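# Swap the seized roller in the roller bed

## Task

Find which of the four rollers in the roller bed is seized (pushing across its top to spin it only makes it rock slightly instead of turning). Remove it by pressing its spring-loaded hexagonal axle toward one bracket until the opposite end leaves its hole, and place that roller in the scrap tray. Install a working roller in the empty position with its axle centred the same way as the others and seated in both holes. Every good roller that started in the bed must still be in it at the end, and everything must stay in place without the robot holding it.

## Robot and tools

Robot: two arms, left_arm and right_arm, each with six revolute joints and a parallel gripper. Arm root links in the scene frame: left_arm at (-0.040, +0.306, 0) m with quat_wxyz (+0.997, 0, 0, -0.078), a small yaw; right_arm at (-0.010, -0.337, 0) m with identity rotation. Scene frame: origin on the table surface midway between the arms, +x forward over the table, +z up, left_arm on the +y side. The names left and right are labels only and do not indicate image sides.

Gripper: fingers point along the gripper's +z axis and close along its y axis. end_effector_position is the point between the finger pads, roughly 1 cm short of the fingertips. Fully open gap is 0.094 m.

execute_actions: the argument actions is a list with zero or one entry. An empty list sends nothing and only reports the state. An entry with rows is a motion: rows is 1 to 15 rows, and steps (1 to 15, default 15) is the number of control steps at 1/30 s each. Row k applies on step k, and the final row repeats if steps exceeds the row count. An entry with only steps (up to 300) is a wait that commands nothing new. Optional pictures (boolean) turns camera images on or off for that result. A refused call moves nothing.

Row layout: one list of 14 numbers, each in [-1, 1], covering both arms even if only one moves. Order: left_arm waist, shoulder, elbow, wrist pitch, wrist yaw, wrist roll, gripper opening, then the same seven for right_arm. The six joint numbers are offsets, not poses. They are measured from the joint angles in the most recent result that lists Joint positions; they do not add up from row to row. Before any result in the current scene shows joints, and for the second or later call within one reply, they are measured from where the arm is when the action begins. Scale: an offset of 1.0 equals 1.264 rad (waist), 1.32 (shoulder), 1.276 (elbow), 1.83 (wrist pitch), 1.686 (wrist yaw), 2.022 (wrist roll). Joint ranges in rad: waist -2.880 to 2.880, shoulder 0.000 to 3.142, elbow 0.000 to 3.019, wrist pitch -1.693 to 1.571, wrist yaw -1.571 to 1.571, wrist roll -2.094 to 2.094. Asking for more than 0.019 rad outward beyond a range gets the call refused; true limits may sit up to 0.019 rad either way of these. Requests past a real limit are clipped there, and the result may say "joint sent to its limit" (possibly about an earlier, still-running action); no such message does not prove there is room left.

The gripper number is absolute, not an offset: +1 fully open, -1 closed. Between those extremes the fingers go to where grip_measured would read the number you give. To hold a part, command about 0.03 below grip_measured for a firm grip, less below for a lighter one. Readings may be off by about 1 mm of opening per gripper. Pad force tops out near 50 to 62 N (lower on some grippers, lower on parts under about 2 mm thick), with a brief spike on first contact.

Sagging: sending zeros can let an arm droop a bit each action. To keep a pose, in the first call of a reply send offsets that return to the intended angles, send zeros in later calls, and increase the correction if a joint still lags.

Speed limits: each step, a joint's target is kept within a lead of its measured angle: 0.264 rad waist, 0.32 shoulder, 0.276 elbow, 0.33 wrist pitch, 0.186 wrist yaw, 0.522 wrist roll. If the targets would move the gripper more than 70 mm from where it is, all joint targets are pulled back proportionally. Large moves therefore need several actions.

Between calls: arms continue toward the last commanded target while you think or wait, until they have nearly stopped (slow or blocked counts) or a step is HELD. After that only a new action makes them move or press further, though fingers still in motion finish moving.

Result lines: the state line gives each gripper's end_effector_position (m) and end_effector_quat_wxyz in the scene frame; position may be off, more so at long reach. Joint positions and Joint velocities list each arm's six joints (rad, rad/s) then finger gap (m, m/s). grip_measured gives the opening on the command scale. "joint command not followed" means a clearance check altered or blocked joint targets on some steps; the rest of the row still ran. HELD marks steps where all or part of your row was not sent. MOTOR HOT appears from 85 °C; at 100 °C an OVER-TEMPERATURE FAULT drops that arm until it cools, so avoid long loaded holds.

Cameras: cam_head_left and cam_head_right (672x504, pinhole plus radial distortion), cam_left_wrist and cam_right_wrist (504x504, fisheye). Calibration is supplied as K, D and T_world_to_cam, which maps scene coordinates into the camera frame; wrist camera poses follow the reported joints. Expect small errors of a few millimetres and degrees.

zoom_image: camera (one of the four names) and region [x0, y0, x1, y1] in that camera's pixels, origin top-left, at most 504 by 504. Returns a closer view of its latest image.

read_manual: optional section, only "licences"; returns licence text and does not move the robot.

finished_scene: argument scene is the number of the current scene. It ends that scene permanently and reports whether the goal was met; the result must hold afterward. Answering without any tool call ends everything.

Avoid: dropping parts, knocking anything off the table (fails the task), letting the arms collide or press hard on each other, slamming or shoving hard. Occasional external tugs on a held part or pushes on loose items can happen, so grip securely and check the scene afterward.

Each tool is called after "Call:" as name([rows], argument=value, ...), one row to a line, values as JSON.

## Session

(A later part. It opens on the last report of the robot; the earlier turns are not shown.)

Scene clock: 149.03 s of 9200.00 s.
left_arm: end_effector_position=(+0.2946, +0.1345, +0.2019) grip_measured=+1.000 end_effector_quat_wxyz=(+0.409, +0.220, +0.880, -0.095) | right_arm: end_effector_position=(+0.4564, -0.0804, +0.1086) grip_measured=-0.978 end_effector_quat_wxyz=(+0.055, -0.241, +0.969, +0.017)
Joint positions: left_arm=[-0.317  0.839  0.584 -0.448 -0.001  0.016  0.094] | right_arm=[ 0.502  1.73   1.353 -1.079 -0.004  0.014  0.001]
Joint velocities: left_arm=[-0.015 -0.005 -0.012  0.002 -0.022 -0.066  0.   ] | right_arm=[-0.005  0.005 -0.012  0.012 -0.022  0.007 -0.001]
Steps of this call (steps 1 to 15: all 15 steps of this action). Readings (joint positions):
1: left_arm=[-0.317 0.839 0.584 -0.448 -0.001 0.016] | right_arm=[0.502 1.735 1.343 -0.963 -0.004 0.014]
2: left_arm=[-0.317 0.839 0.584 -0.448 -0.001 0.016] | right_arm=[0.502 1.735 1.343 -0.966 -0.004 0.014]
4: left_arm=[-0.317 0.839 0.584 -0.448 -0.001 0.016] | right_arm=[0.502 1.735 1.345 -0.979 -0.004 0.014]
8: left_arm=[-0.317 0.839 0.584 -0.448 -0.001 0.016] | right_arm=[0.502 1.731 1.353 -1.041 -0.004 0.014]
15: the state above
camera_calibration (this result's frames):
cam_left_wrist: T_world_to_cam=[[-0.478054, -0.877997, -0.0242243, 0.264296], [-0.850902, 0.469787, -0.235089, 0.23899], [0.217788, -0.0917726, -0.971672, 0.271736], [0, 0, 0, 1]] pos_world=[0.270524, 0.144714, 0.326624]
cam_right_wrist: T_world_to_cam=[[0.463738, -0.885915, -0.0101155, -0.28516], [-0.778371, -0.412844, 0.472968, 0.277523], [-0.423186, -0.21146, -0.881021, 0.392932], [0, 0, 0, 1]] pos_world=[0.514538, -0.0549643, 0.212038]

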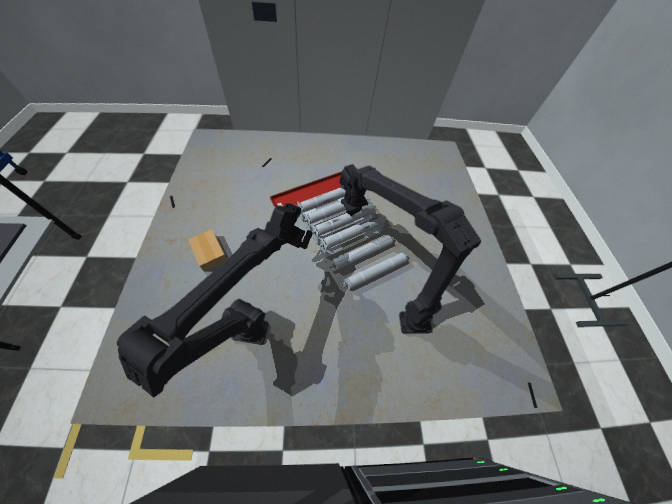

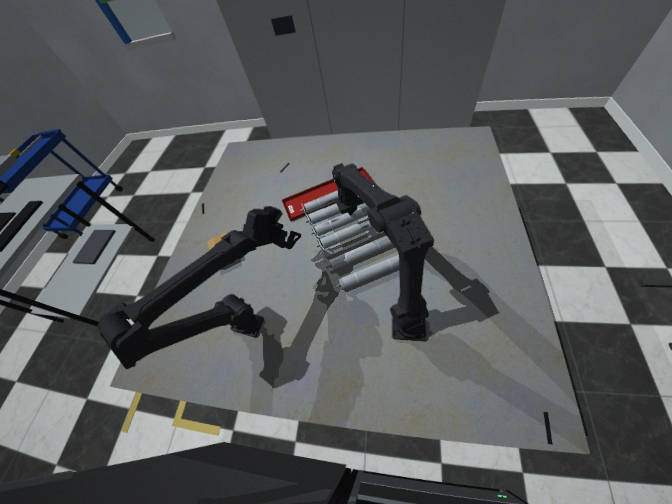

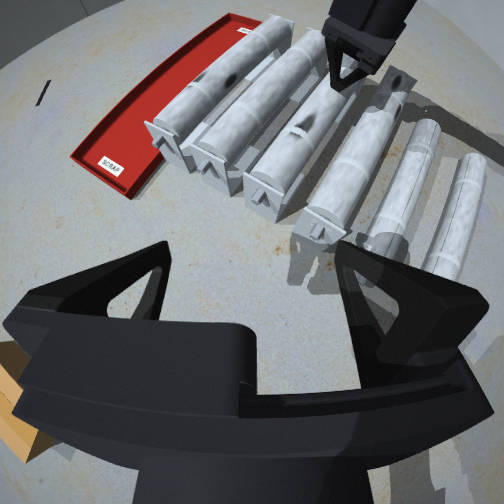

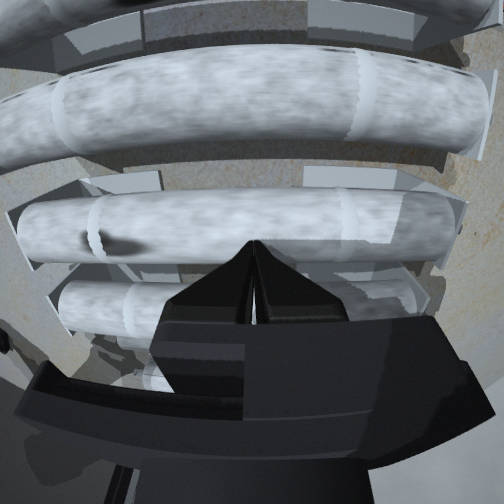

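Call:
execute_actions([
  {"rows":[[0,0,0,0,0,0,1,0,0,0.05,0,0,0,-1],[0,0,0,0,0,0,1,0,0,0.08,0,0,0,-1],[0,0,0,0,0,0,1,0,0.02,0.11,0,0,0,-1],[0,0,0,0,0,0,1,0,0.04,0.14,0,0,0,-1],[0,0,0,0,0,0,1,0,0.06,0.17,0.01,0,0,-1],[0,0,0,0,0,0,1,0,0.08,0.2,0.01,0,0,-1],[0,0,0,0,0,0,1,0,0.1,0.22,0.01,0,0,-1],[0,0,0,0,0,0,1,0,0.115,0.22,0.01,0,0,-1],[0,0,0,0,0,0,1,0,0.125,0.22,0.01,0,0,-1],[0,0,0,0,0,0,1,0,0.128,0.22,0.01,0,0,-1]],"steps":15},
], pictures=false)

Call:
execute_actions([
  {"steps":8},
], pictures=false)

Scene clock: 160.13 s of 9200.00 s.
left_arm: end_effector_position=(+0.2946, +0.1345, +0.2019) grip_measured=+1.000 end_effector_quat_wxyz=(+0.409, +0.220, +0.880, -0.095) | right_arm: end_effector_position=(+0.5420, -0.0334, +0.1350) grip_measured=-0.978 end_effector_quat_wxyz=(+0.121, -0.240, +0.963, +0.034)
Joint positions: left_arm=[-0.317  0.839  0.584 -0.448 -0.001  0.016  0.094] | right_arm=[ 0.502  1.874  1.613 -1.059 -0.004  0.014  0.001]
Joint velocities: left_arm=[-0.005 -0.005  0.002 -0.007 -0.007 -0.037  0.   ] | right_arm=[ 0.005  0.142 -0.017 -0.012  0.007 -0.007  0.   ]
Steps of this call (steps 1 to 15: the robot went on to your last target; steps 16 to 90: nothing new was sent; then 7.60 s passed at rest; steps 91 to 105: all 15 steps of this action). Readings (joint positions):
91: left_arm=[-0.317 0.839 0.584 -0.448 -0.001 0.016] | right_arm=[0.502 1.730 1.355 -1.079 -0.004 0.014]
92: left_arm=[-0.317 0.839 0.584 -0.448 -0.001 0.016] | right_arm=[0.502 1.730 1.359 -1.079 -0.004 0.014]
94: left_arm=[-0.317 0.839 0.584 -0.448 -0.001 0.016] | right_arm=[0.502 1.738 1.388 -1.080 -0.004 0.014]
98: left_arm=[-0.317 0.839 0.584 -0.448 -0.001 0.016] | right_arm=[0.502 1.807 1.548 -1.075 -0.004 0.014]
105: the state above

Scene clock: 160.40 s of 9200.00 s.
left_arm: end_effector_position=(+0.2946, +0.1345, +0.2019) grip_measured=+1.000 end_effector_quat_wxyz=(+0.409, +0.220, +0.880, -0.095) | right_arm: end_effector_position=(+0.5420, -0.0334, +0.1283) grip_measured=-0.978 end_effector_quat_wxyz=(+0.115, -0.240, +0.963, +0.032)
Joint positions: left_arm=[-0.317  0.839  0.584 -0.448 -0.001  0.016  0.094] | right_arm=[ 0.502  1.885  1.613 -1.059 -0.004  0.014  0.001]
Joint velocities: left_arm=[-0.005  0.005  0.007  0.007 -0.007 -0.051  0.   ] | right_arm=[-0.005 -0.015 -0.002  0.002 -0.007  0.022 -0.001]
Steps of this call (steps 1 to 8: the robot went on to your last target). Readings (joint positions):
1: left_arm=[-0.317 0.839 0.584 -0.448 -0.001 0.016] | right_arm=[0.502 1.879 1.613 -1.059 -0.004 0.014]
2: left_arm=[-0.317 0.839 0.584 -0.448 -0.001 0.016] | right_arm=[0.502 1.882 1.613 -1.059 -0.004 0.014]
4: left_arm=[-0.317 0.839 0.584 -0.448 -0.001 0.016] | right_arm=[0.502 1.885 1.613 -1.059 -0.004 0.014]
8: the state above

Call:
execute_actions([
  {"rows":[[0,0,0,0,0,0,1,0,0.02,0.01,0,0,0,-1],[0,0,0,0,0,0,1,0,0.025,0.01,0,0,0,-1],[0,0,0,0,0,0,1,0,0.03,0.01,0,0,0,-1],[0,0,0,0,0,0,1,0,0.035,0.01,0,0,0,-1],[0,0,0,0,0,0,1,0,0.04,0.01,0,0,0,-1],[0,0,0,0,0,0,1,0,0.043,0.01,0,0,0,-1]],"steps":15},
], pictures=false)

Call:
execute_actions([
  {"rows":[[0,0,0,0,0,0,1,0,0.015,0.01,-0.01,0,0,-1],[0,0,0,0,0,0,1,0,0.015,0.01,-0.02,0,0,-1],[0,0,0,0,0,0,1,0,0.015,0.01,-0.03,0,0,-1],[0,0,0,0,0,0,1,0,0.015,0.01,-0.04,0,0,-1],[0,0,0,0,0,0,1,0,0.015,0.01,-0.05,0,0,-1],[0,0,0,0,0,0,1,0,0.015,0.01,-0.06,0,0,-1],[0,0,0,0,0,0,1,0,0.015,0.01,-0.07,0,0,-1]],"steps":15},
])

Scene clock: 168.53 s of 9200.00 s.
left_arm: end_effector_position=(+0.2946, +0.1345, +0.2019) grip_measured=+1.000 end_effector_quat_wxyz=(+0.409, +0.220, +0.880, -0.095) | right_arm: end_effector_position=(+0.5419, -0.0334, +0.1089) grip_measured=-0.978 end_effector_quat_wxyz=(+0.100, -0.240, +0.965, +0.029)
Joint positions: left_arm=[-0.317  0.839  0.584 -0.448 -0.001  0.016  0.094] | right_arm=[ 0.502  1.917  1.613 -1.058 -0.004  0.014  0.001]
Joint velocities: left_arm=[-0.015  0.005  0.012 -0.002 -0.022  0.007  0.   ] | right_arm=[-0.005  0.005 -0.012 -0.012 -0.037 -0.051 -0.001]
Steps of this call (steps 1 to 30: the robot went on to your last target; steps 31 to 90: nothing new was sent; then 4.63 s passed at rest; steps 91 to 105: all 15 steps of this action). Readings (joint positions):
91: left_arm=[-0.317 0.839 0.584 -0.448 -0.001 0.016] | right_arm=[0.502 1.885 1.613 -1.059 -0.004 0.014]
92: left_arm=[-0.317 0.839 0.584 -0.448 -0.001 0.016] | right_arm=[0.502 1.885 1.613 -1.059 -0.004 0.014]
94: left_arm=[-0.317 0.839 0.584 -0.448 -0.001 0.016] | right_arm=[0.502 1.887 1.613 -1.059 -0.004 0.014]
98: left_arm=[-0.317 0.839 0.584 -0.448 -0.001 0.016] | right_arm=[0.502 1.902 1.613 -1.059 -0.004 0.014]
105: the state above

Scene clock: 169.03 s of 9200.00 s.
left_arm: end_effector_position=(+0.2946, +0.1345, +0.2019) grip_measured=+1.000 end_effector_quat_wxyz=(+0.409, +0.220, +0.880, -0.095) | right_arm: end_effector_position=(+0.5184, -0.0464, +0.1087) grip_measured=-0.978 end_effector_quat_wxyz=(+0.049, -0.241, +0.969, +0.015)
Joint positions: left_arm=[-0.317  0.839  0.584 -0.448 -0.001  0.016  0.094] | right_arm=[ 0.502  1.912  1.616 -1.173 -0.004  0.014  0.001]
Joint velocities: left_arm=[-0.015 -0.005  0.002 -0.007 -0.051  0.037  0.   ] | right_arm=[0.005 0.005 0.017 0.007 0.022 0.037 0.   ]
Steps of this call (steps 1 to 15: all 15 steps of this action). Readings (joint positions):
1: left_arm=[-0.317 0.839 0.584 -0.448 -0.001 0.016] | right_arm=[0.502 1.917 1.613 -1.058 -0.004 0.014]
2: left_arm=[-0.317 0.839 0.584 -0.448 -0.001 0.016] | right_arm=[0.502 1.917 1.613 -1.061 -0.004 0.014]
4: left_arm=[-0.317 0.839 0.584 -0.448 -0.001 0.016] | right_arm=[0.502 1.916 1.614 -1.075 -0.004 0.014]
8: left_arm=[-0.317 0.839 0.584 -0.448 -0.001 0.016] | right_arm=[0.502 1.912 1.616 -1.146 -0.004 0.014]
15: the state above
camera_calibration (this result's frames):
cam_left_wrist: T_world_to_cam=[[-0.478054, -0.877997, -0.0242243, 0.264296], [-0.850902, 0.469787, -0.235089, 0.23899], [0.217788, -0.0917726, -0.971672, 0.271736], [0, 0, 0, 1]] pos_world=[0.270524, 0.144714, 0.326624]
cam_right_wrist: T_world_to_cam=[[0.463624, -0.885977, -0.00986009, -0.283743], [-0.772928, -0.409857, 0.484355, 0.335887], [-0.433169, -0.216938, -0.874816, 0.430681], [0, 0, 0, 1]] pos_world=[0.577724, -0.0202929, 0.21128]

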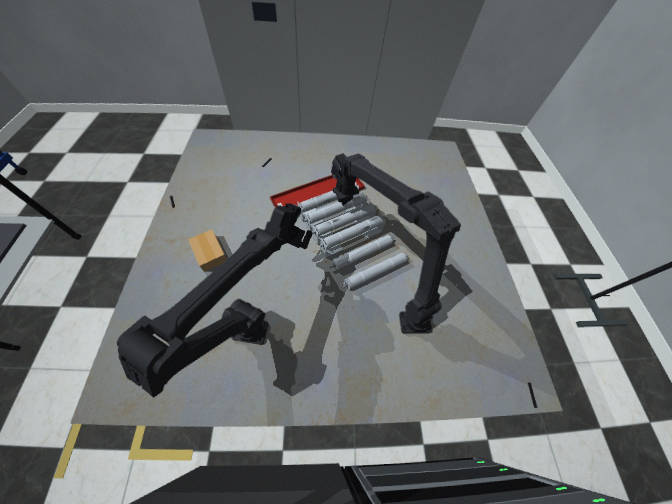

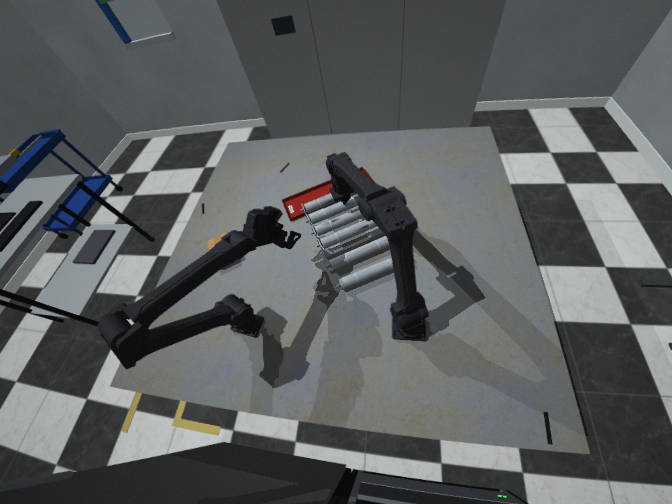

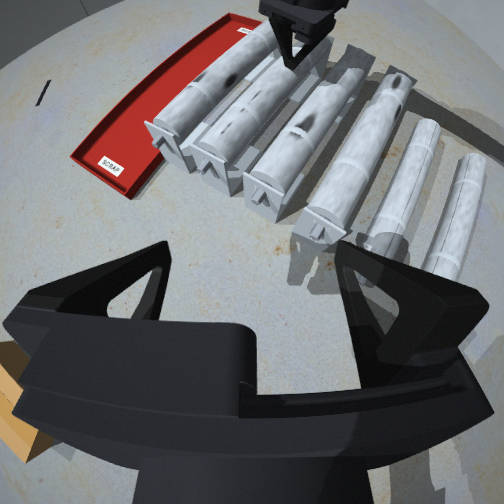

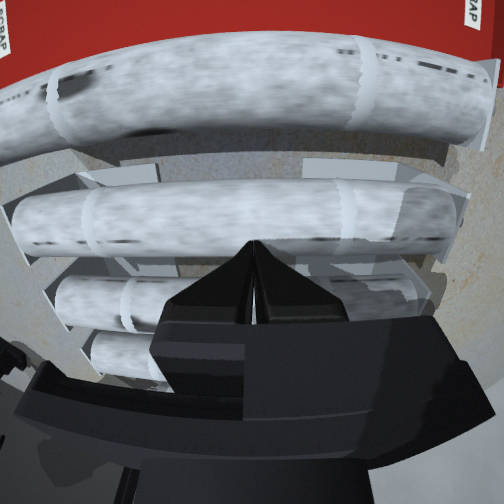

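Call:
execute_actions([
  {"rows":[[0.06,0.05,0.04,0,0.04,0.05,0.5,0,0,0.06,0,0,0,-1],[0.12,0.1,0.08,0,0.08,0.1,0.2,0,0,0.1,-0.01,0,0.05,-1],[0.18,0.15,0.12,0,0.12,0.15,0,0,0.02,0.14,-0.03,0,0.15,-0.5],[0.24,0.2,0.16,-0.01,0.16,0.2,-0.3,0,0.04,0.18,-0.05,0,0.25,0],[0.29,0.25,0.2,-0.02,0.2,0.25,-0.3,0,0.06,0.22,-0.07,0,0.35,0.35],[0.33,0.3,0.24,-0.03,0.24,0.3,-0.3,0,0.08,0.26,-0.09,0,0.45,0.35],[0.36,0.35,0.28,-0.04,0.28,0.35,-0.3,0,0.1,0.3,-0.11,0,0.55,0.35],[0.38,0.4,0.32,-0.046,0.32,0.4,-0.3,0,0.12,0.34,-0.13,0,0.65,0.35],[0.395,0.45,0.36,-0.046,0.36,0.44,-0.3,0,0.14,0.38,-0.145,0,0.72,0.35],[0.395,0.5,0.39,-0.046,0.39,0.47,-0.3,0,0.16,0.4,-0.155,0,0.78,0.35],[0.395,0.54,0.4,-0.046,0.408,0.475,-0.3,0,0.18,0.415,-0.155,0,0.78,0.35],[0.395,0.58,0.4,-0.046,0.408,0.475,-0.3,0,0.195,0.415,-0.155,0,0.78,0.35],[0.395,0.61,0.4,-0.046,0.408,0.475,-0.3,0,0.205,0.415,-0.155,0,0.78,0.35],[0.395,0.635,0.4,-0.046,0.408,0.475,-0.3,0,0.205,0.415,-0.155,0,0.78,0.35],[0.395,0.65,0.4,-0.046,0.408,0.475,-0.3,0,0.205,0.415,-0.155,0,0.78,0.35]],"steps":15},
], pictures=false)

Call:
execute_actions([
  {"steps":25},
])

Scene clock: 221.83 s of 9200.00 s.
left_arm: end_effector_position=(+0.5014, +0.2127, +0.1632) grip_measured=-0.298 end_effector_quat_wxyz=(+0.374, +0.404, +0.813, -0.190) | right_arm: end_effector_position=(+0.5967, -0.0034, +0.1843) grip_measured=+0.348 end_effector_quat_wxyz=(+0.048, +0.350, +0.934, +0.058)
Joint positions: left_arm=[ 0.182  1.552  1.077 -0.5    0.673  0.734  0.033] | right_arm=[ 0.502  2.106  2.121 -1.435 -0.004  1.219  0.063]
Joint velocities: left_arm=[0.19  1.48  0.476 0.002 0.154 1.106 0.001] | right_arm=[-0.005  0.269 -0.022 -0.144 -0.007  2.454 -0.001]
Steps of this call (steps 1 to 15: the robot went on to your last target; steps 16 to 90: nothing new was sent; then 49.30 s passed at rest; steps 91 to 105: all 15 steps of this action). Readings (joint positions):
91: left_arm=[-0.310 0.843 0.584 -0.448 0.033 0.030] | right_arm=[0.502 1.911 1.619 -1.173 -0.004 0.014]
92: left_arm=[-0.286 0.857 0.593 -0.448 0.090 0.061] | right_arm=[0.502 1.912 1.627 -1.176 -0.004 0.028]
94: left_arm=[-0.197 0.926 0.637 -0.450 0.195 0.142] | right_arm=[0.502 1.926 1.678 -1.214 -0.004 0.153]
98: left_arm=[0.009 1.130 0.788 -0.478 0.414 0.346] | right_arm=[0.502 1.999 1.903 -1.335 -0.004 0.543]
105: the state above

Scene clock: 222.67 s of 9200.00 s.
left_arm: end_effector_position=(+0.4932, +0.2145, +0.0848) grip_measured=-0.298 end_effector_quat_wxyz=(+0.328, +0.474, +0.793, -0.195) | right_arm: end_effector_position=(+0.5962, -0.0037, +0.1349) grip_measured=+0.348 end_effector_quat_wxyz=(+0.015, +0.511, +0.859, +0.030)
Joint positions: left_arm=[ 0.189  1.696  1.071 -0.529  0.683  0.96   0.033] | right_arm=[ 0.502  2.179  2.121 -1.446 -0.004  1.575  0.063]
Joint velocities: left_arm=[0.005 0.005 0.002 0.002 0.007 0.066 0.   ] | right_arm=[-0.005  0.005  0.007  0.012 -0.051 -0.022  0.   ]
Steps of this call (steps 1 to 25: the robot went on to your last target). Readings (joint positions):
1: left_arm=[0.187 1.600 1.088 -0.502 0.677 0.778] | right_arm=[0.502 2.117 2.121 -1.440 -0.004 1.291]
2: left_arm=[0.189 1.643 1.090 -0.505 0.679 0.814] | right_arm=[0.502 2.129 2.121 -1.442 -0.004 1.349]
4: left_arm=[0.189 1.707 1.084 -0.517 0.679 0.866] | right_arm=[0.502 2.152 2.121 -1.445 -0.004 1.432]
8: left_arm=[0.189 1.740 1.071 -0.529 0.680 0.922] | right_arm=[0.502 2.178 2.121 -1.446 -0.004 1.517]
25: the state above
camera_calibration (this result's frames):
cam_left_wrist: T_world_to_cam=[[-0.888448, -0.458853, -0.0106728, 0.537992], [-0.452035, 0.878804, -0.152866, 0.0514236], [0.0795222, -0.130989, -0.988189, 0.200089], [0, 0, 0, 1]] pos_world=[0.485312, 0.227877, 0.211329]
cam_right_wrist: T_world_to_cam=[[-0.879705, -0.470317, -0.0701469, 0.52878], [-0.421496, 0.702941, 0.572901, 0.183423], [-0.220136, 0.53355, -0.816618, 0.364499], [0, 0, 0, 1]] pos_world=[0.622722, -0.07472, 0.229665]

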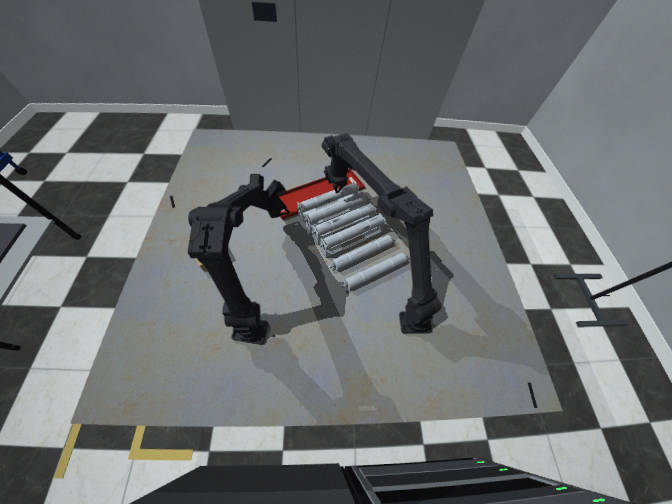

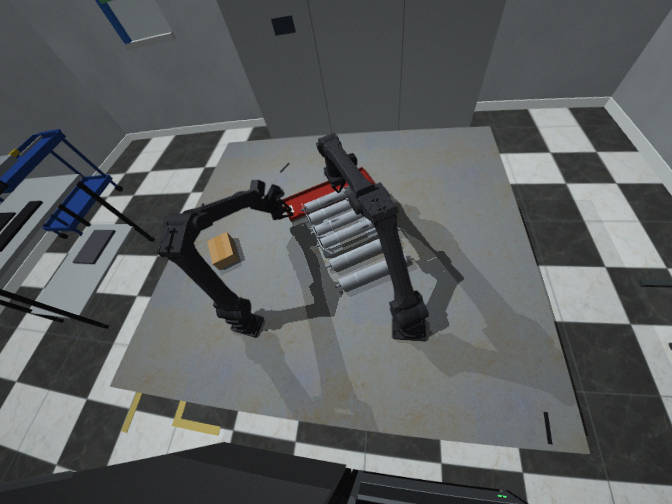

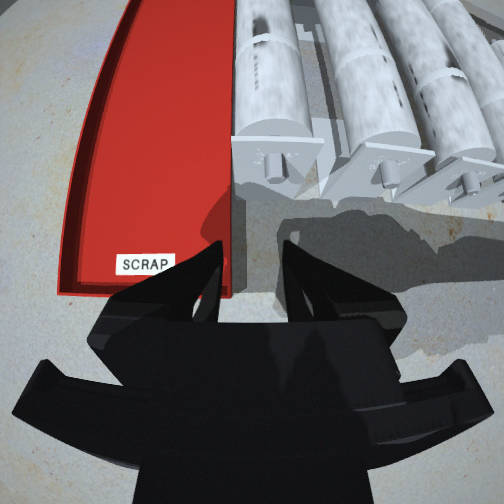

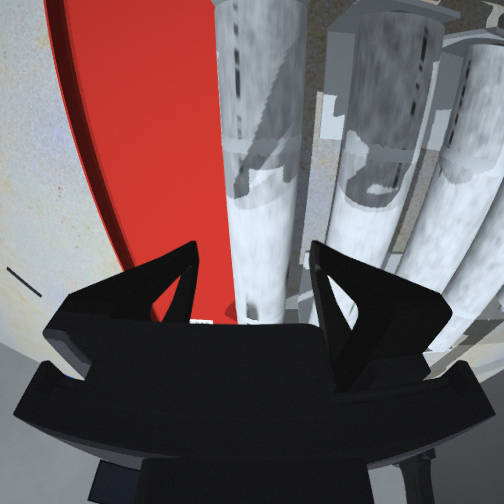

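Call:
zoom_image(camera="cam_left_wrist", region=[200, 110, 420, 260])

Region (200, 110, 420, 260) of cam_left_wrist's 504x504 image, scaled by 2.291, with more detail than that image has; it fills the top 344 rows of this view, and the rest is white.

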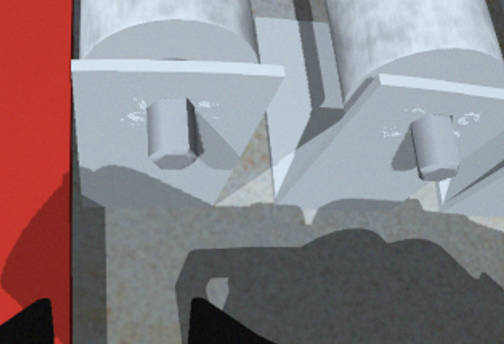

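Call:
execute_actions([
  {"rows":[[-0.01,0.015,0.02,0.006,-0.003,-0.01,-0.3,0,0.018,-0.01,0.008,0,0,0.35],[-0.015,0.018,0.022,0.012,-0.006,-0.02,-0.3,0,0.02,-0.02,0.016,0,0,0.35],[-0.02,0.021,0.024,0.018,-0.009,-0.03,-0.3,0,0.022,-0.03,0.024,0,0,0.35],[-0.026,0.024,0.026,0.024,-0.012,-0.04,-0.3,0,0.024,-0.04,0.032,0,0,0.35],[-0.032,0.027,0.028,0.03,-0.015,-0.05,-0.3,0,0.026,-0.05,0.04,0,0,0.35],[-0.038,0.03,0.03,0.036,-0.018,-0.06,-0.3,0,0.028,-0.06,0.048,0,0,0.35],[-0.044,0.033,0.03,0.042,-0.021,-0.06,-0.3,0,0.03,-0.07,0.056,0,0,0.35],[-0.05,0.036,0.03,0.048,-0.024,-0.06,-0.3,0,0.032,-0.08,0.064,0,0,0.35],[-0.056,0.039,0.03,0.052,-0.024,-0.06,-0.3,0,0.032,-0.09,0.072,0,0,0.35],[-0.062,0.04,0.03,0.052,-0.024,-0.06,-0.3,0,0.032,-0.097,0.08,0,0,0.35]],"steps":15},
], pictures=false)

Call:
execute_actions([
  {"steps":10},
])

Scene clock: 258.67 s of 9200.00 s.
left_arm: end_effector_position=(+0.5022, +0.1752, +0.0772) grip_measured=-0.298 end_effector_quat_wxyz=(+0.328, +0.473, +0.794, -0.196) | right_arm: end_effector_position=(+0.5946, -0.0045, +0.0772) grip_measured=+0.348 end_effector_quat_wxyz=(+0.014, +0.512, +0.859, +0.027)
Joint positions: left_arm=[ 0.107  1.723  1.077 -0.447  0.648  0.862  0.033] | right_arm=[ 0.502  2.201  2.007 -1.315 -0.004  1.577  0.063]
Joint velocities: left_arm=[-0.034  0.024  0.002 -0.007  0.007 -0.022 -0.   ] | right_arm=[ 0.005  0.083 -0.022  0.032 -0.022 -0.037  0.001]
Steps of this call (steps 1 to 30: the robot went on to your last target; steps 31 to 90: nothing new was sent; then 32.50 s passed at rest; steps 91 to 105: all 15 steps of this action). Readings (joint positions):
91: left_arm=[0.189 1.696 1.071 -0.529 0.683 0.960] | right_arm=[0.502 2.179 2.121 -1.446 -0.004 1.577]
92: left_arm=[0.188 1.696 1.071 -0.527 0.681 0.956] | right_arm=[0.502 2.179 2.119 -1.442 -0.004 1.577]
94: left_arm=[0.183 1.696 1.071 -0.515 0.671 0.938] | right_arm=[0.502 2.179 2.108 -1.422 -0.004 1.577]
98: left_arm=[0.156 1.703 1.073 -0.474 0.651 0.891] | right_arm=[0.502 2.180 2.058 -1.368 -0.004 1.577]
105: the state above

Scene clock: 259.00 s of 9200.00 s.
left_arm: end_effector_position=(+0.5024, +0.1752, +0.0768) grip_measured=-0.298 end_effector_quat_wxyz=(+0.327, +0.470, +0.796, -0.197) | right_arm: end_effector_position=(+0.5947, -0.0045, +0.0742) grip_measured=+0.348 end_effector_quat_wxyz=(+0.013, +0.512, +0.859, +0.027)
Joint positions: left_arm=[ 0.107  1.724  1.077 -0.447  0.648  0.855  0.033] | right_arm=[ 0.502  2.205  2.006 -1.312 -0.004  1.577  0.063]
Joint velocities: left_arm=[-0.015 -0.005 -0.022  0.017  0.081  0.022  0.   ] | right_arm=[-0.005  0.005  0.012 -0.017 -0.037 -0.095  0.001]
Steps of this call (steps 1 to 10: the robot went on to your last target). Readings (joint positions):
1: left_arm=[0.107 1.723 1.077 -0.447 0.648 0.861] | right_arm=[0.502 2.203 2.006 -1.314 -0.004 1.577]
2: left_arm=[0.107 1.724 1.077 -0.447 0.648 0.860] | right_arm=[0.502 2.205 2.006 -1.313 -0.004 1.577]
4: left_arm=[0.107 1.724 1.077 -0.447 0.648 0.858] | right_arm=[0.502 2.205 2.006 -1.313 -0.004 1.577]
8: left_arm=[0.107 1.724 1.077 -0.447 0.648 0.856] | right_arm=[0.502 2.205 2.006 -1.312 -0.004 1.577]
10: the state above
camera_calibration (this result's frames):
cam_left_wrist: T_world_to_cam=[[-0.88467, -0.466191, -0.0050581, 0.527032], [-0.459967, 0.874526, -0.153733, 0.093666], [0.0760922, -0.133676, -0.9881, 0.188491], [0, 0, 0, 1]] pos_world=[0.49499, 0.188981, 0.203313]
cam_right_wrist: T_world_to_cam=[[-0.880646, -0.469528, -0.0632907, 0.522944], [-0.41722, 0.705278, 0.573158, 0.215584], [-0.224476, 0.531156, -0.816997, 0.317649], [0, 0, 0, 1]] pos_world=[0.621779, -0.0752313, 0.169051]

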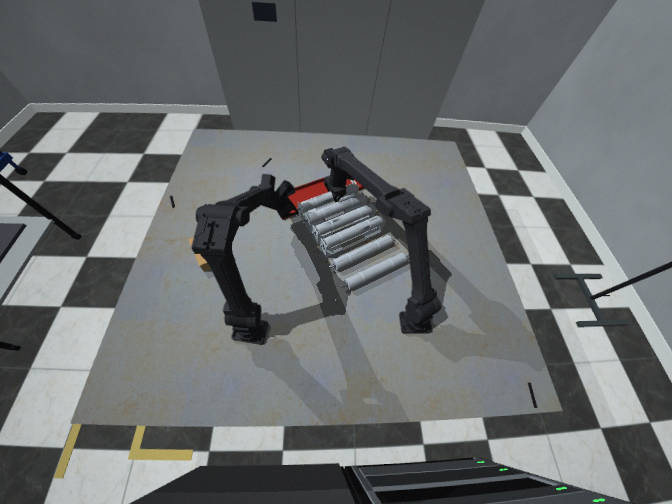

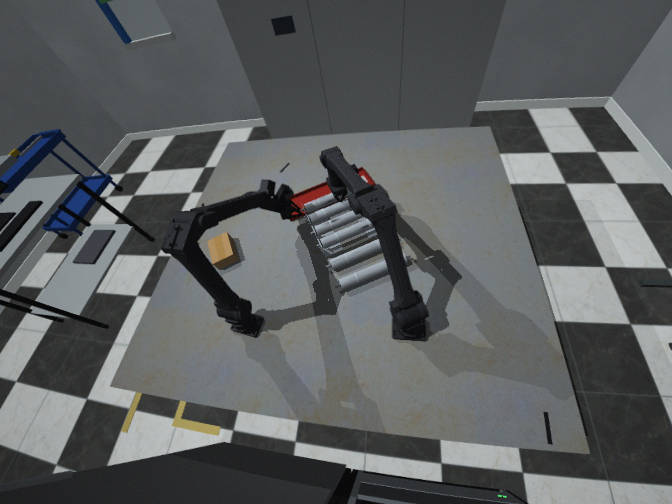

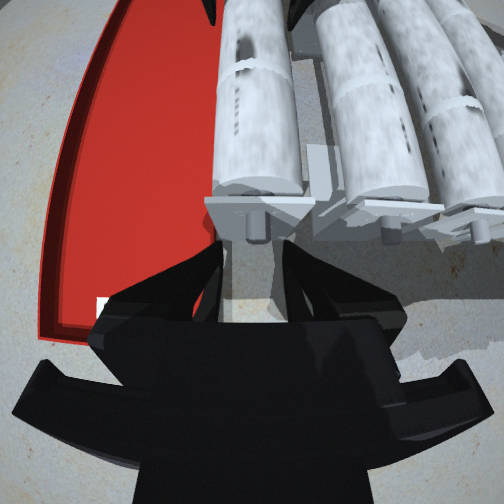

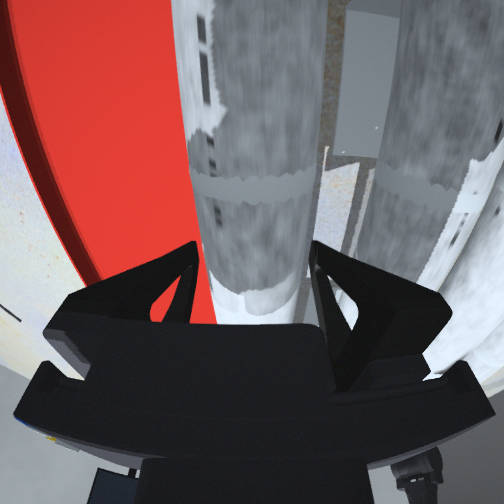

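Call:
execute_actions([
  {"rows":[[-0.006,0.018,0.02,0.008,0,0,-0.3,0,0,0.01,0,0,0,0.35],[-0.009,0.02,0.02,0.012,0,0,-0.3,0,0,0.01,0,0,0,0.35],[-0.012,0.021,0.02,0.016,0,0,-0.3,0,0,0.01,0,0,0,0.35],[-0.015,0.022,0.02,0.02,0,0,-0.3,0,0,0.01,0,0,0,0.35],[-0.018,0.023,0.02,0.023,0,0,-0.3,0,0,0.01,0,0,0,0.35],[-0.021,0.024,0.02,0.026,0,0,-0.3,0,0,0.01,0,0,0,0.35]],"steps":15},
])

Scene clock: 273.33 s of 9200.00 s.
left_arm: end_effector_position=(+0.5059, +0.1638, +0.0796) grip_measured=-0.298 end_effector_quat_wxyz=(+0.339, +0.481, +0.785, -0.193) | right_arm: end_effector_position=(+0.5947, -0.0045, +0.0742) grip_measured=+0.348 end_effector_quat_wxyz=(+0.013, +0.512, +0.859, +0.027)
Joint positions: left_arm=[ 0.086  1.725  1.077 -0.412  0.647  0.854  0.033] | right_arm=[ 0.502  2.205  2.006 -1.312 -0.004  1.577  0.063]
Joint velocities: left_arm=[-0.015  0.005 -0.012 -0.017 -0.007  0.007  0.   ] | right_arm=[-0.005 -0.005  0.007 -0.007 -0.007 -0.022  0.   ]
Steps of this call (steps 1 to 15: the robot went on to your last target; steps 16 to 90: nothing new was sent; then 10.83 s passed at rest; steps 91 to 105: all 15 steps of this action). Readings (joint positions):
91: left_arm=[0.107 1.724 1.077 -0.446 0.648 0.854] | right_arm=[0.502 2.205 2.006 -1.312 -0.004 1.577]
92: left_arm=[0.107 1.724 1.077 -0.444 0.648 0.854] | right_arm=[0.502 2.205 2.006 -1.312 -0.004 1.577]
94: left_arm=[0.105 1.724 1.077 -0.435 0.648 0.854] | right_arm=[0.502 2.205 2.006 -1.312 -0.004 1.577]
98: left_arm=[0.094 1.724 1.077 -0.415 0.648 0.854] | right_arm=[0.502 2.205 2.006 -1.312 -0.004 1.577]
105: the state above
camera_calibration (this result's frames):
cam_left_wrist: T_world_to_cam=[[-0.893054, -0.448709, -0.0334007, 0.528451], [-0.437363, 0.883111, -0.169787, 0.0942026], [0.105681, -0.137021, -0.984915, 0.174734], [0, 0, 0, 1]] pos_world=[0.49467, 0.177871, 0.205743]
cam_right_wrist: T_world_to_cam=[[-0.880646, -0.469528, -0.0632907, 0.522944], [-0.41722, 0.705278, 0.573158, 0.215584], [-0.224476, 0.531156, -0.816997, 0.317649], [0, 0, 0, 1]] pos_world=[0.621779, -0.0752313, 0.169051]

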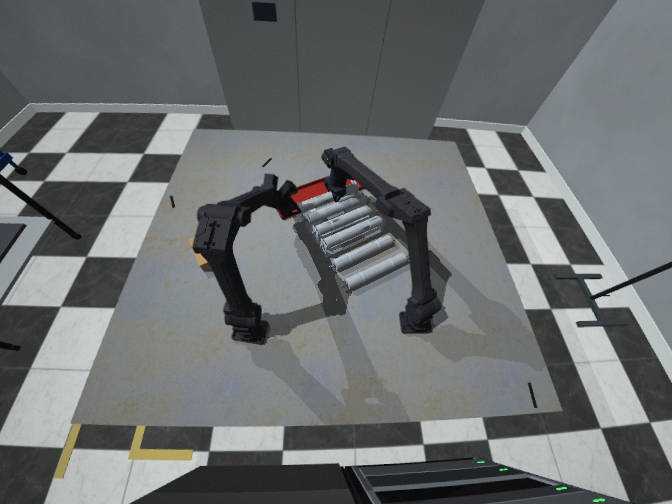

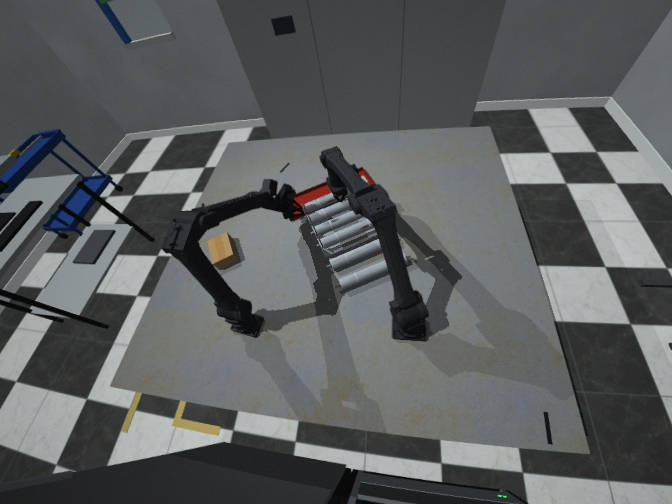

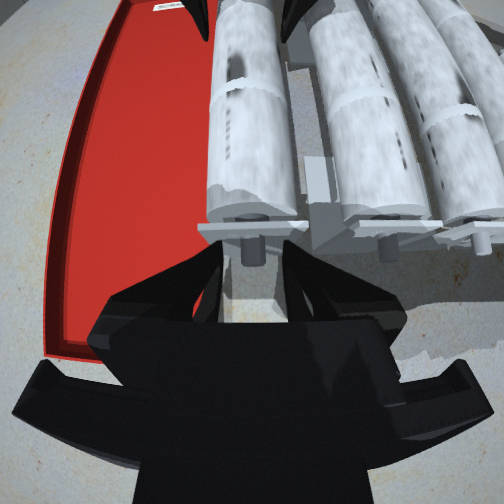

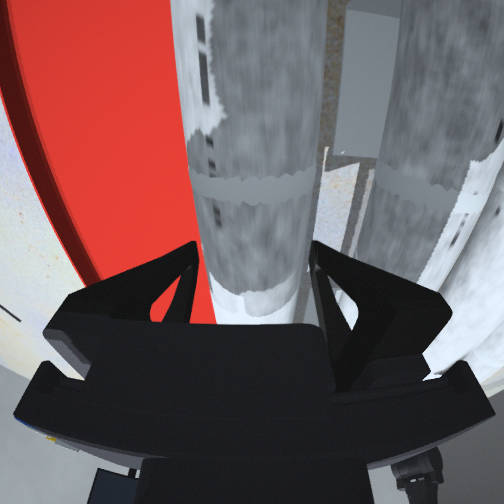

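Centred. Lower ~4 mm and close.

Call:
execute_actions([
  {"rows":[[0,0.029,0.02,0.005,0,0,-0.4,0,0,0.01,0,0,0,0.35],[0,0.029,0.02,0.005,0,0,-0.45,0,0,0.01,0,0,0,0.35],[0,0.029,0.02,0.005,0,0,-0.5,0,0,0.01,0,0,0,0.35],[0,0.029,0.02,0.005,0,0,-0.55,0,0,0.01,0,0,0,0.35],[0,0.029,0.02,0.005,0,0,-0.6,0,0,0.01,0,0,0,0.35],[0,0.029,0.02,0.005,0,0,-0.63,0,0,0.01,0,0,0,0.35],[0,0.029,0.02,0.005,0,0,-0.66,0,0,0.01,0,0,0,0.35],[0,0.029,0.02,0.005,0,0,-0.68,0,0,0.01,0,0,0,0.35],[0,0.029,0.02,0.005,0,0,-0.70,0,0,0.01,0,0,0,0.35],[0,0.02,0.02,0.005,0,0,-0.73,0,0,0.01,0,0,0,0.35],[0,0.02,0.02,0.005,0,0,-0.76,0,0,0.01,0,0,0,0.35],[0,0.02,0.02,0.005,0,0,-0.8,0,0,0.01,0,0,0,0.35]],"steps":15},
])

Scene clock: 285.10 s of 9200.00 s.
left_arm: end_effector_position=(+0.5054, +0.1638, +0.0741) grip_measured=-0.785 end_effector_quat_wxyz=(+0.335, +0.480, +0.787, -0.195) | right_arm: end_effector_position=(+0.5947, -0.0045, +0.0742) grip_measured=+0.348 end_effector_quat_wxyz=(+0.013, +0.512, +0.859, +0.027)
Joint positions: left_arm=[ 0.086  1.735  1.077 -0.412  0.646  0.854  0.01 ] | right_arm=[ 0.502  2.205  2.006 -1.312 -0.004  1.577  0.063]
Joint velocities: left_arm=[ 0.005 -0.015 -0.002 -0.007 -0.11  -0.007  0.   ] | right_arm=[-0.015 -0.015 -0.017 -0.007 -0.037 -0.051 -0.   ]
Steps of this call (steps 1 to 15: the robot went on to your last target; steps 16 to 90: nothing new was sent; then 8.27 s passed at rest; steps 91 to 105: all 15 steps of this action). Readings (joint positions):
91: left_arm=[0.086 1.725 1.077 -0.412 0.647 0.854] | right_arm=[0.502 2.205 2.006 -1.312 -0.004 1.577]
92: left_arm=[0.086 1.726 1.077 -0.412 0.647 0.854] | right_arm=[0.502 2.205 2.006 -1.312 -0.004 1.577]
94: left_arm=[0.086 1.729 1.077 -0.412 0.647 0.854] | right_arm=[0.502 2.205 2.006 -1.312 -0.004 1.577]
98: left_arm=[0.086 1.734 1.077 -0.412 0.647 0.854] | right_arm=[0.502 2.205 2.006 -1.312 -0.004 1.577]
105: the state above
camera_calibration (this result's frames):
cam_left_wrist: T_world_to_cam=[[-0.893259, -0.448844, -0.025046, 0.527403], [-0.439176, 0.883202, -0.164553, 0.09351], [0.0959793, -0.135989, -0.98605, 0.174213], [0, 0, 0, 1]] pos_world=[0.495454, 0.177824, 0.20038]
cam_right_wrist: T_world_to_cam=[[-0.880646, -0.469528, -0.0632907, 0.522944], [-0.41722, 0.705278, 0.573158, 0.215584], [-0.224476, 0.531156, -0.816997, 0.317649], [0, 0, 0, 1]] pos_world=[0.621779, -0.0752313, 0.169051]

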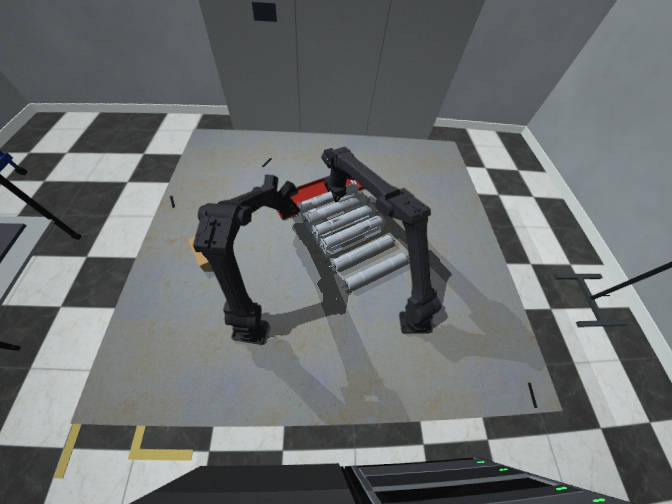

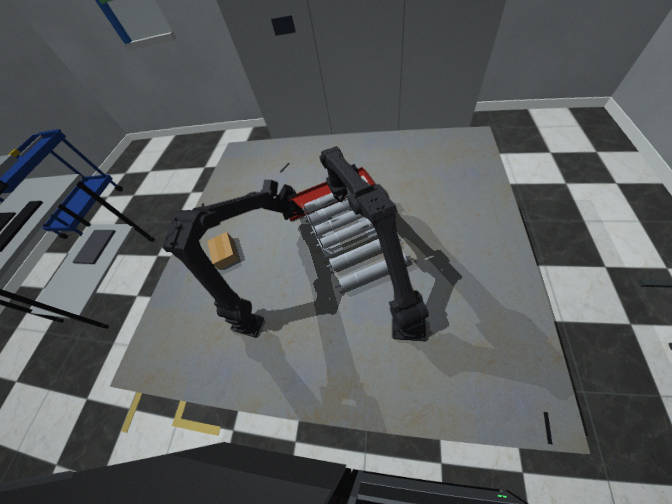

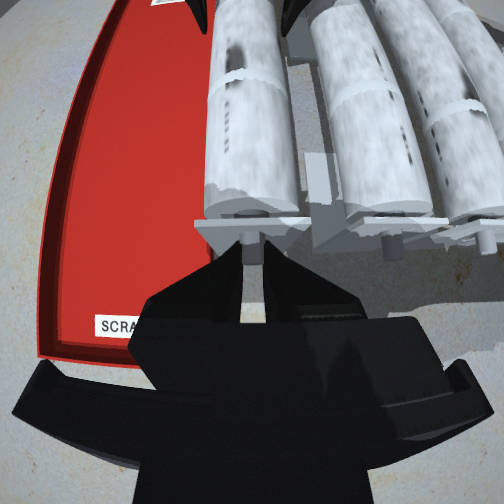

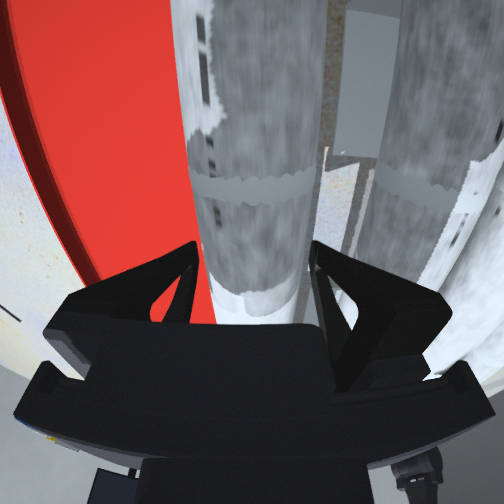

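Call:
zoom_image(camera="cam_left_wrist", region=[190, 190, 320, 300])

Call:
zoom_image(camera="cam_head_left", region=[270, 175, 330, 235])

Region (190, 190, 320, 300) of cam_left_wrist's 504x504 image, scaled by 3.877, with more detail than that image has; it fills the top 426 rows of this view, and the rest is white.

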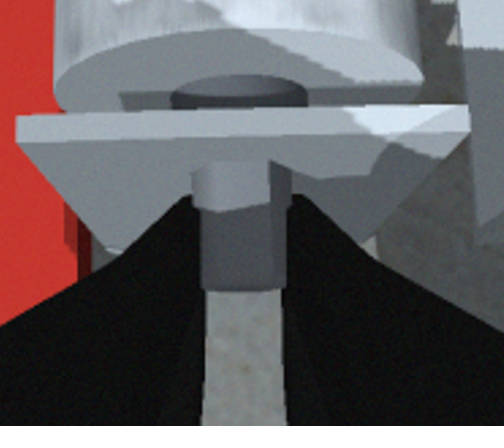

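Region (270, 175, 330, 235) of cam_head_left's 672x504 image, scaled by 8.400, with more detail than that image has.

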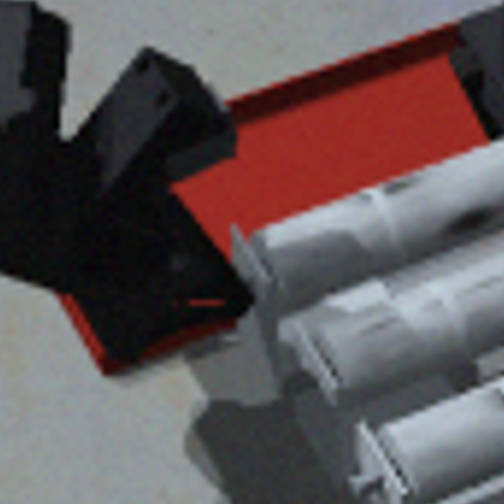

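Call:
execute_actions([
  {"rows":[[0,0.01,0.01,0,0,0,-0.83,0,0,0.01,0,0,0,0.25],[0,0.01,0.01,0,0,0,-0.83,0,0,0.01,0,0,0,0.18],[0,0.01,0.01,0,0,0,-0.83,0,0,0.01,0,0,0,0.12],[0,0.01,0.01,0,0,0,-0.83,0,0,0.01,0,0,0,0.08],[0,0.01,0.01,0,0,0,-0.83,0,0,0.01,0,0,0,0.05],[0,0.01,0.01,0,0,0,-0.83,0,0,0.01,0,0,0,0.02],[0,0.01,0.01,0,0,0,-0.83,0,0,0.01,0,0,0,-0.01]],"steps":12},
], pictures=false)

Call:
execute_actions([
  {"rows":[[0.008,-0.002,-0.003,-0.003,0,0.006,-0.83,0,0,0.01,0,0,0,-0.01],[0.012,-0.004,-0.006,-0.005,0,0.009,-0.83,0,0,0.01,0,0,0,-0.01],[0.016,-0.006,-0.009,-0.007,0,0.012,-0.83,0,0,0.01,0,0,0,-0.01],[0.02,-0.008,-0.012,-0.009,0,0.015,-0.83,0,0,0.01,0,0,0,-0.01],[0.024,-0.01,-0.015,-0.011,0,0.018,-0.83,0,0,0.01,0,0,0,-0.01],[0.028,-0.012,-0.018,-0.013,0,0.021,-0.83,0,0,0.01,0,0,0,-0.01],[0.032,-0.014,-0.021,-0.015,0,0.024,-0.83,0,0,0.01,0,0,0,-0.01],[0.036,-0.016,-0.024,-0.017,0,0.027,-0.83,0,0,0.01,0,0,0,-0.01],[0.04,-0.018,-0.026,-0.018,0,0.027,-0.83,0,0,0.01,0,0,0,-0.01]],"steps":15},
])

Scene clock: 309.63 s of 9200.00 s.
left_arm: end_effector_position=(+0.5054, +0.1638, +0.0741) grip_measured=-0.794 end_effector_quat_wxyz=(+0.335, +0.480, +0.787, -0.195) | right_arm: end_effector_position=(+0.5947, -0.0045, +0.0742) grip_measured=+0.019 end_effector_quat_wxyz=(+0.013, +0.511, +0.859, +0.027)
Joint positions: left_arm=[ 0.086  1.735  1.077 -0.412  0.646  0.854  0.01 ] | right_arm=[ 0.502  2.205  2.006 -1.312 -0.004  1.575  0.048]
Joint velocities: left_arm=[-0.005  0.005  0.007 -0.012 -0.037 -0.051 -0.   ] | right_arm=[-0.005 -0.005  0.002 -0.002 -0.007 -0.022 -0.001]
Steps of this call (steps 1 to 15: the robot went on to your last target; steps 16 to 90: nothing new was sent; then 21.13 s passed at rest; steps 91 to 102: all 12 steps of this action). Readings (joint positions):
91: left_arm=[0.086 1.735 1.077 -0.412 0.646 0.854] | right_arm=[0.502 2.205 2.006 -1.312 -0.004 1.577]
92: left_arm=[0.086 1.735 1.077 -0.412 0.646 0.854] | right_arm=[0.502 2.205 2.006 -1.312 -0.004 1.577]
94: left_arm=[0.086 1.735 1.077 -0.412 0.646 0.854] | right_arm=[0.502 2.205 2.006 -1.312 -0.004 1.577]
98: left_arm=[0.086 1.735 1.077 -0.412 0.646 0.854] | right_arm=[0.502 2.205 2.006 -1.312 -0.004 1.575]
102: the state above

Scene clock: 310.13 s of 9200.00 s.
left_arm: end_effector_position=(+0.5026, +0.1686, +0.0734) grip_measured=-0.794 end_effector_quat_wxyz=(+0.336, +0.484, +0.785, -0.193) | right_arm: end_effector_position=(+0.5938, -0.0028, +0.0742) grip_measured=+0.019 end_effector_quat_wxyz=(+0.012, +0.510, +0.860, +0.028)
Joint positions: left_arm=[ 0.096  1.73   1.068 -0.414  0.65   0.875  0.01 ] | right_arm=[ 0.504  2.205  2.006 -1.312 -0.007  1.575  0.048]
Joint velocities: left_arm=[-0.005  0.015  0.002 -0.007  0.051 -0.037  0.001] | right_arm=[ 0.005 -0.005 -0.012 -0.012  0.007 -0.081 -0.   ]
Steps of this call (steps 1 to 15: all 15 steps of this action). Readings (joint positions):
1: left_arm=[0.086 1.735 1.077 -0.412 0.646 0.854] | right_arm=[0.502 2.205 2.006 -1.312 -0.004 1.575]
2: left_arm=[0.087 1.735 1.077 -0.412 0.646 0.854] | right_arm=[0.502 2.205 2.006 -1.312 -0.004 1.575]
4: left_arm=[0.088 1.735 1.076 -0.412 0.646 0.855] | right_arm=[0.502 2.205 2.006 -1.312 -0.004 1.575]
8: left_arm=[0.092 1.731 1.071 -0.414 0.648 0.866] | right_arm=[0.503 2.205 2.006 -1.312 -0.010 1.575]
15: the state above
camera_calibration (this result's frames):
cam_left_wrist: T_world_to_cam=[[-0.896339, -0.442136, -0.0330495, 0.527929], [-0.431536, 0.887095, -0.163825, 0.0833882], [0.101751, -0.132581, -0.985936, 0.170928], [0, 0, 0, 1]] pos_world=[0.491796, 0.182105, 0.199633]
cam_right_wrist: T_world_to_cam=[[-0.878855, -0.472877, -0.0632649, 0.521843], [-0.419133, 0.701928, 0.575869, 0.214947], [-0.227908, 0.532621, -0.815091, 0.318458], [0, 0, 0, 1]] pos_world=[0.621294, -0.0737277, 0.168805]

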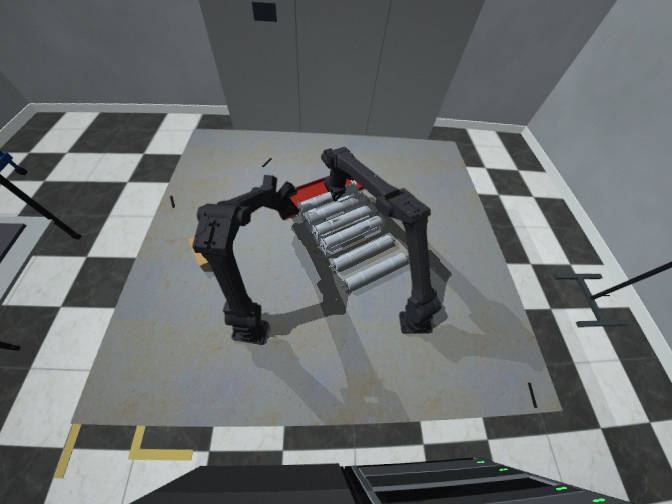

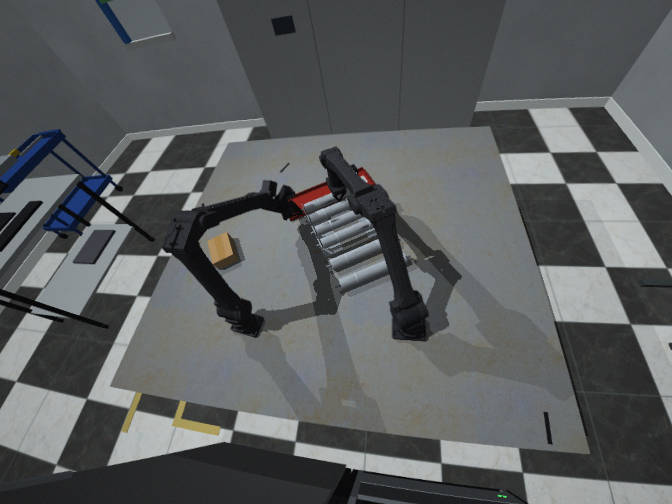

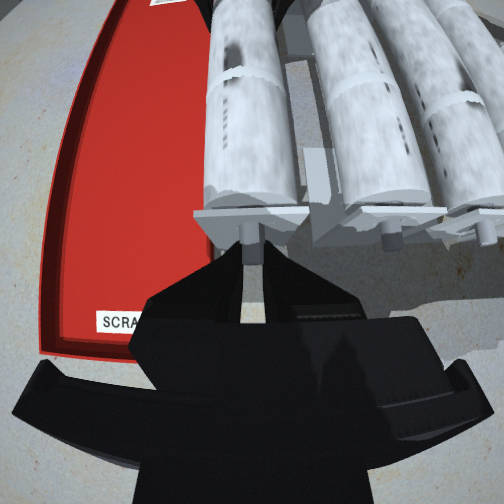

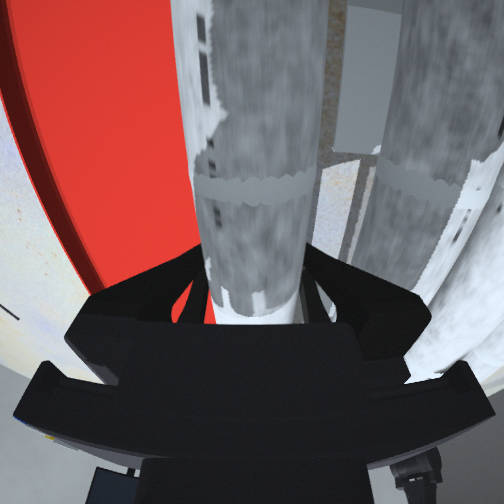

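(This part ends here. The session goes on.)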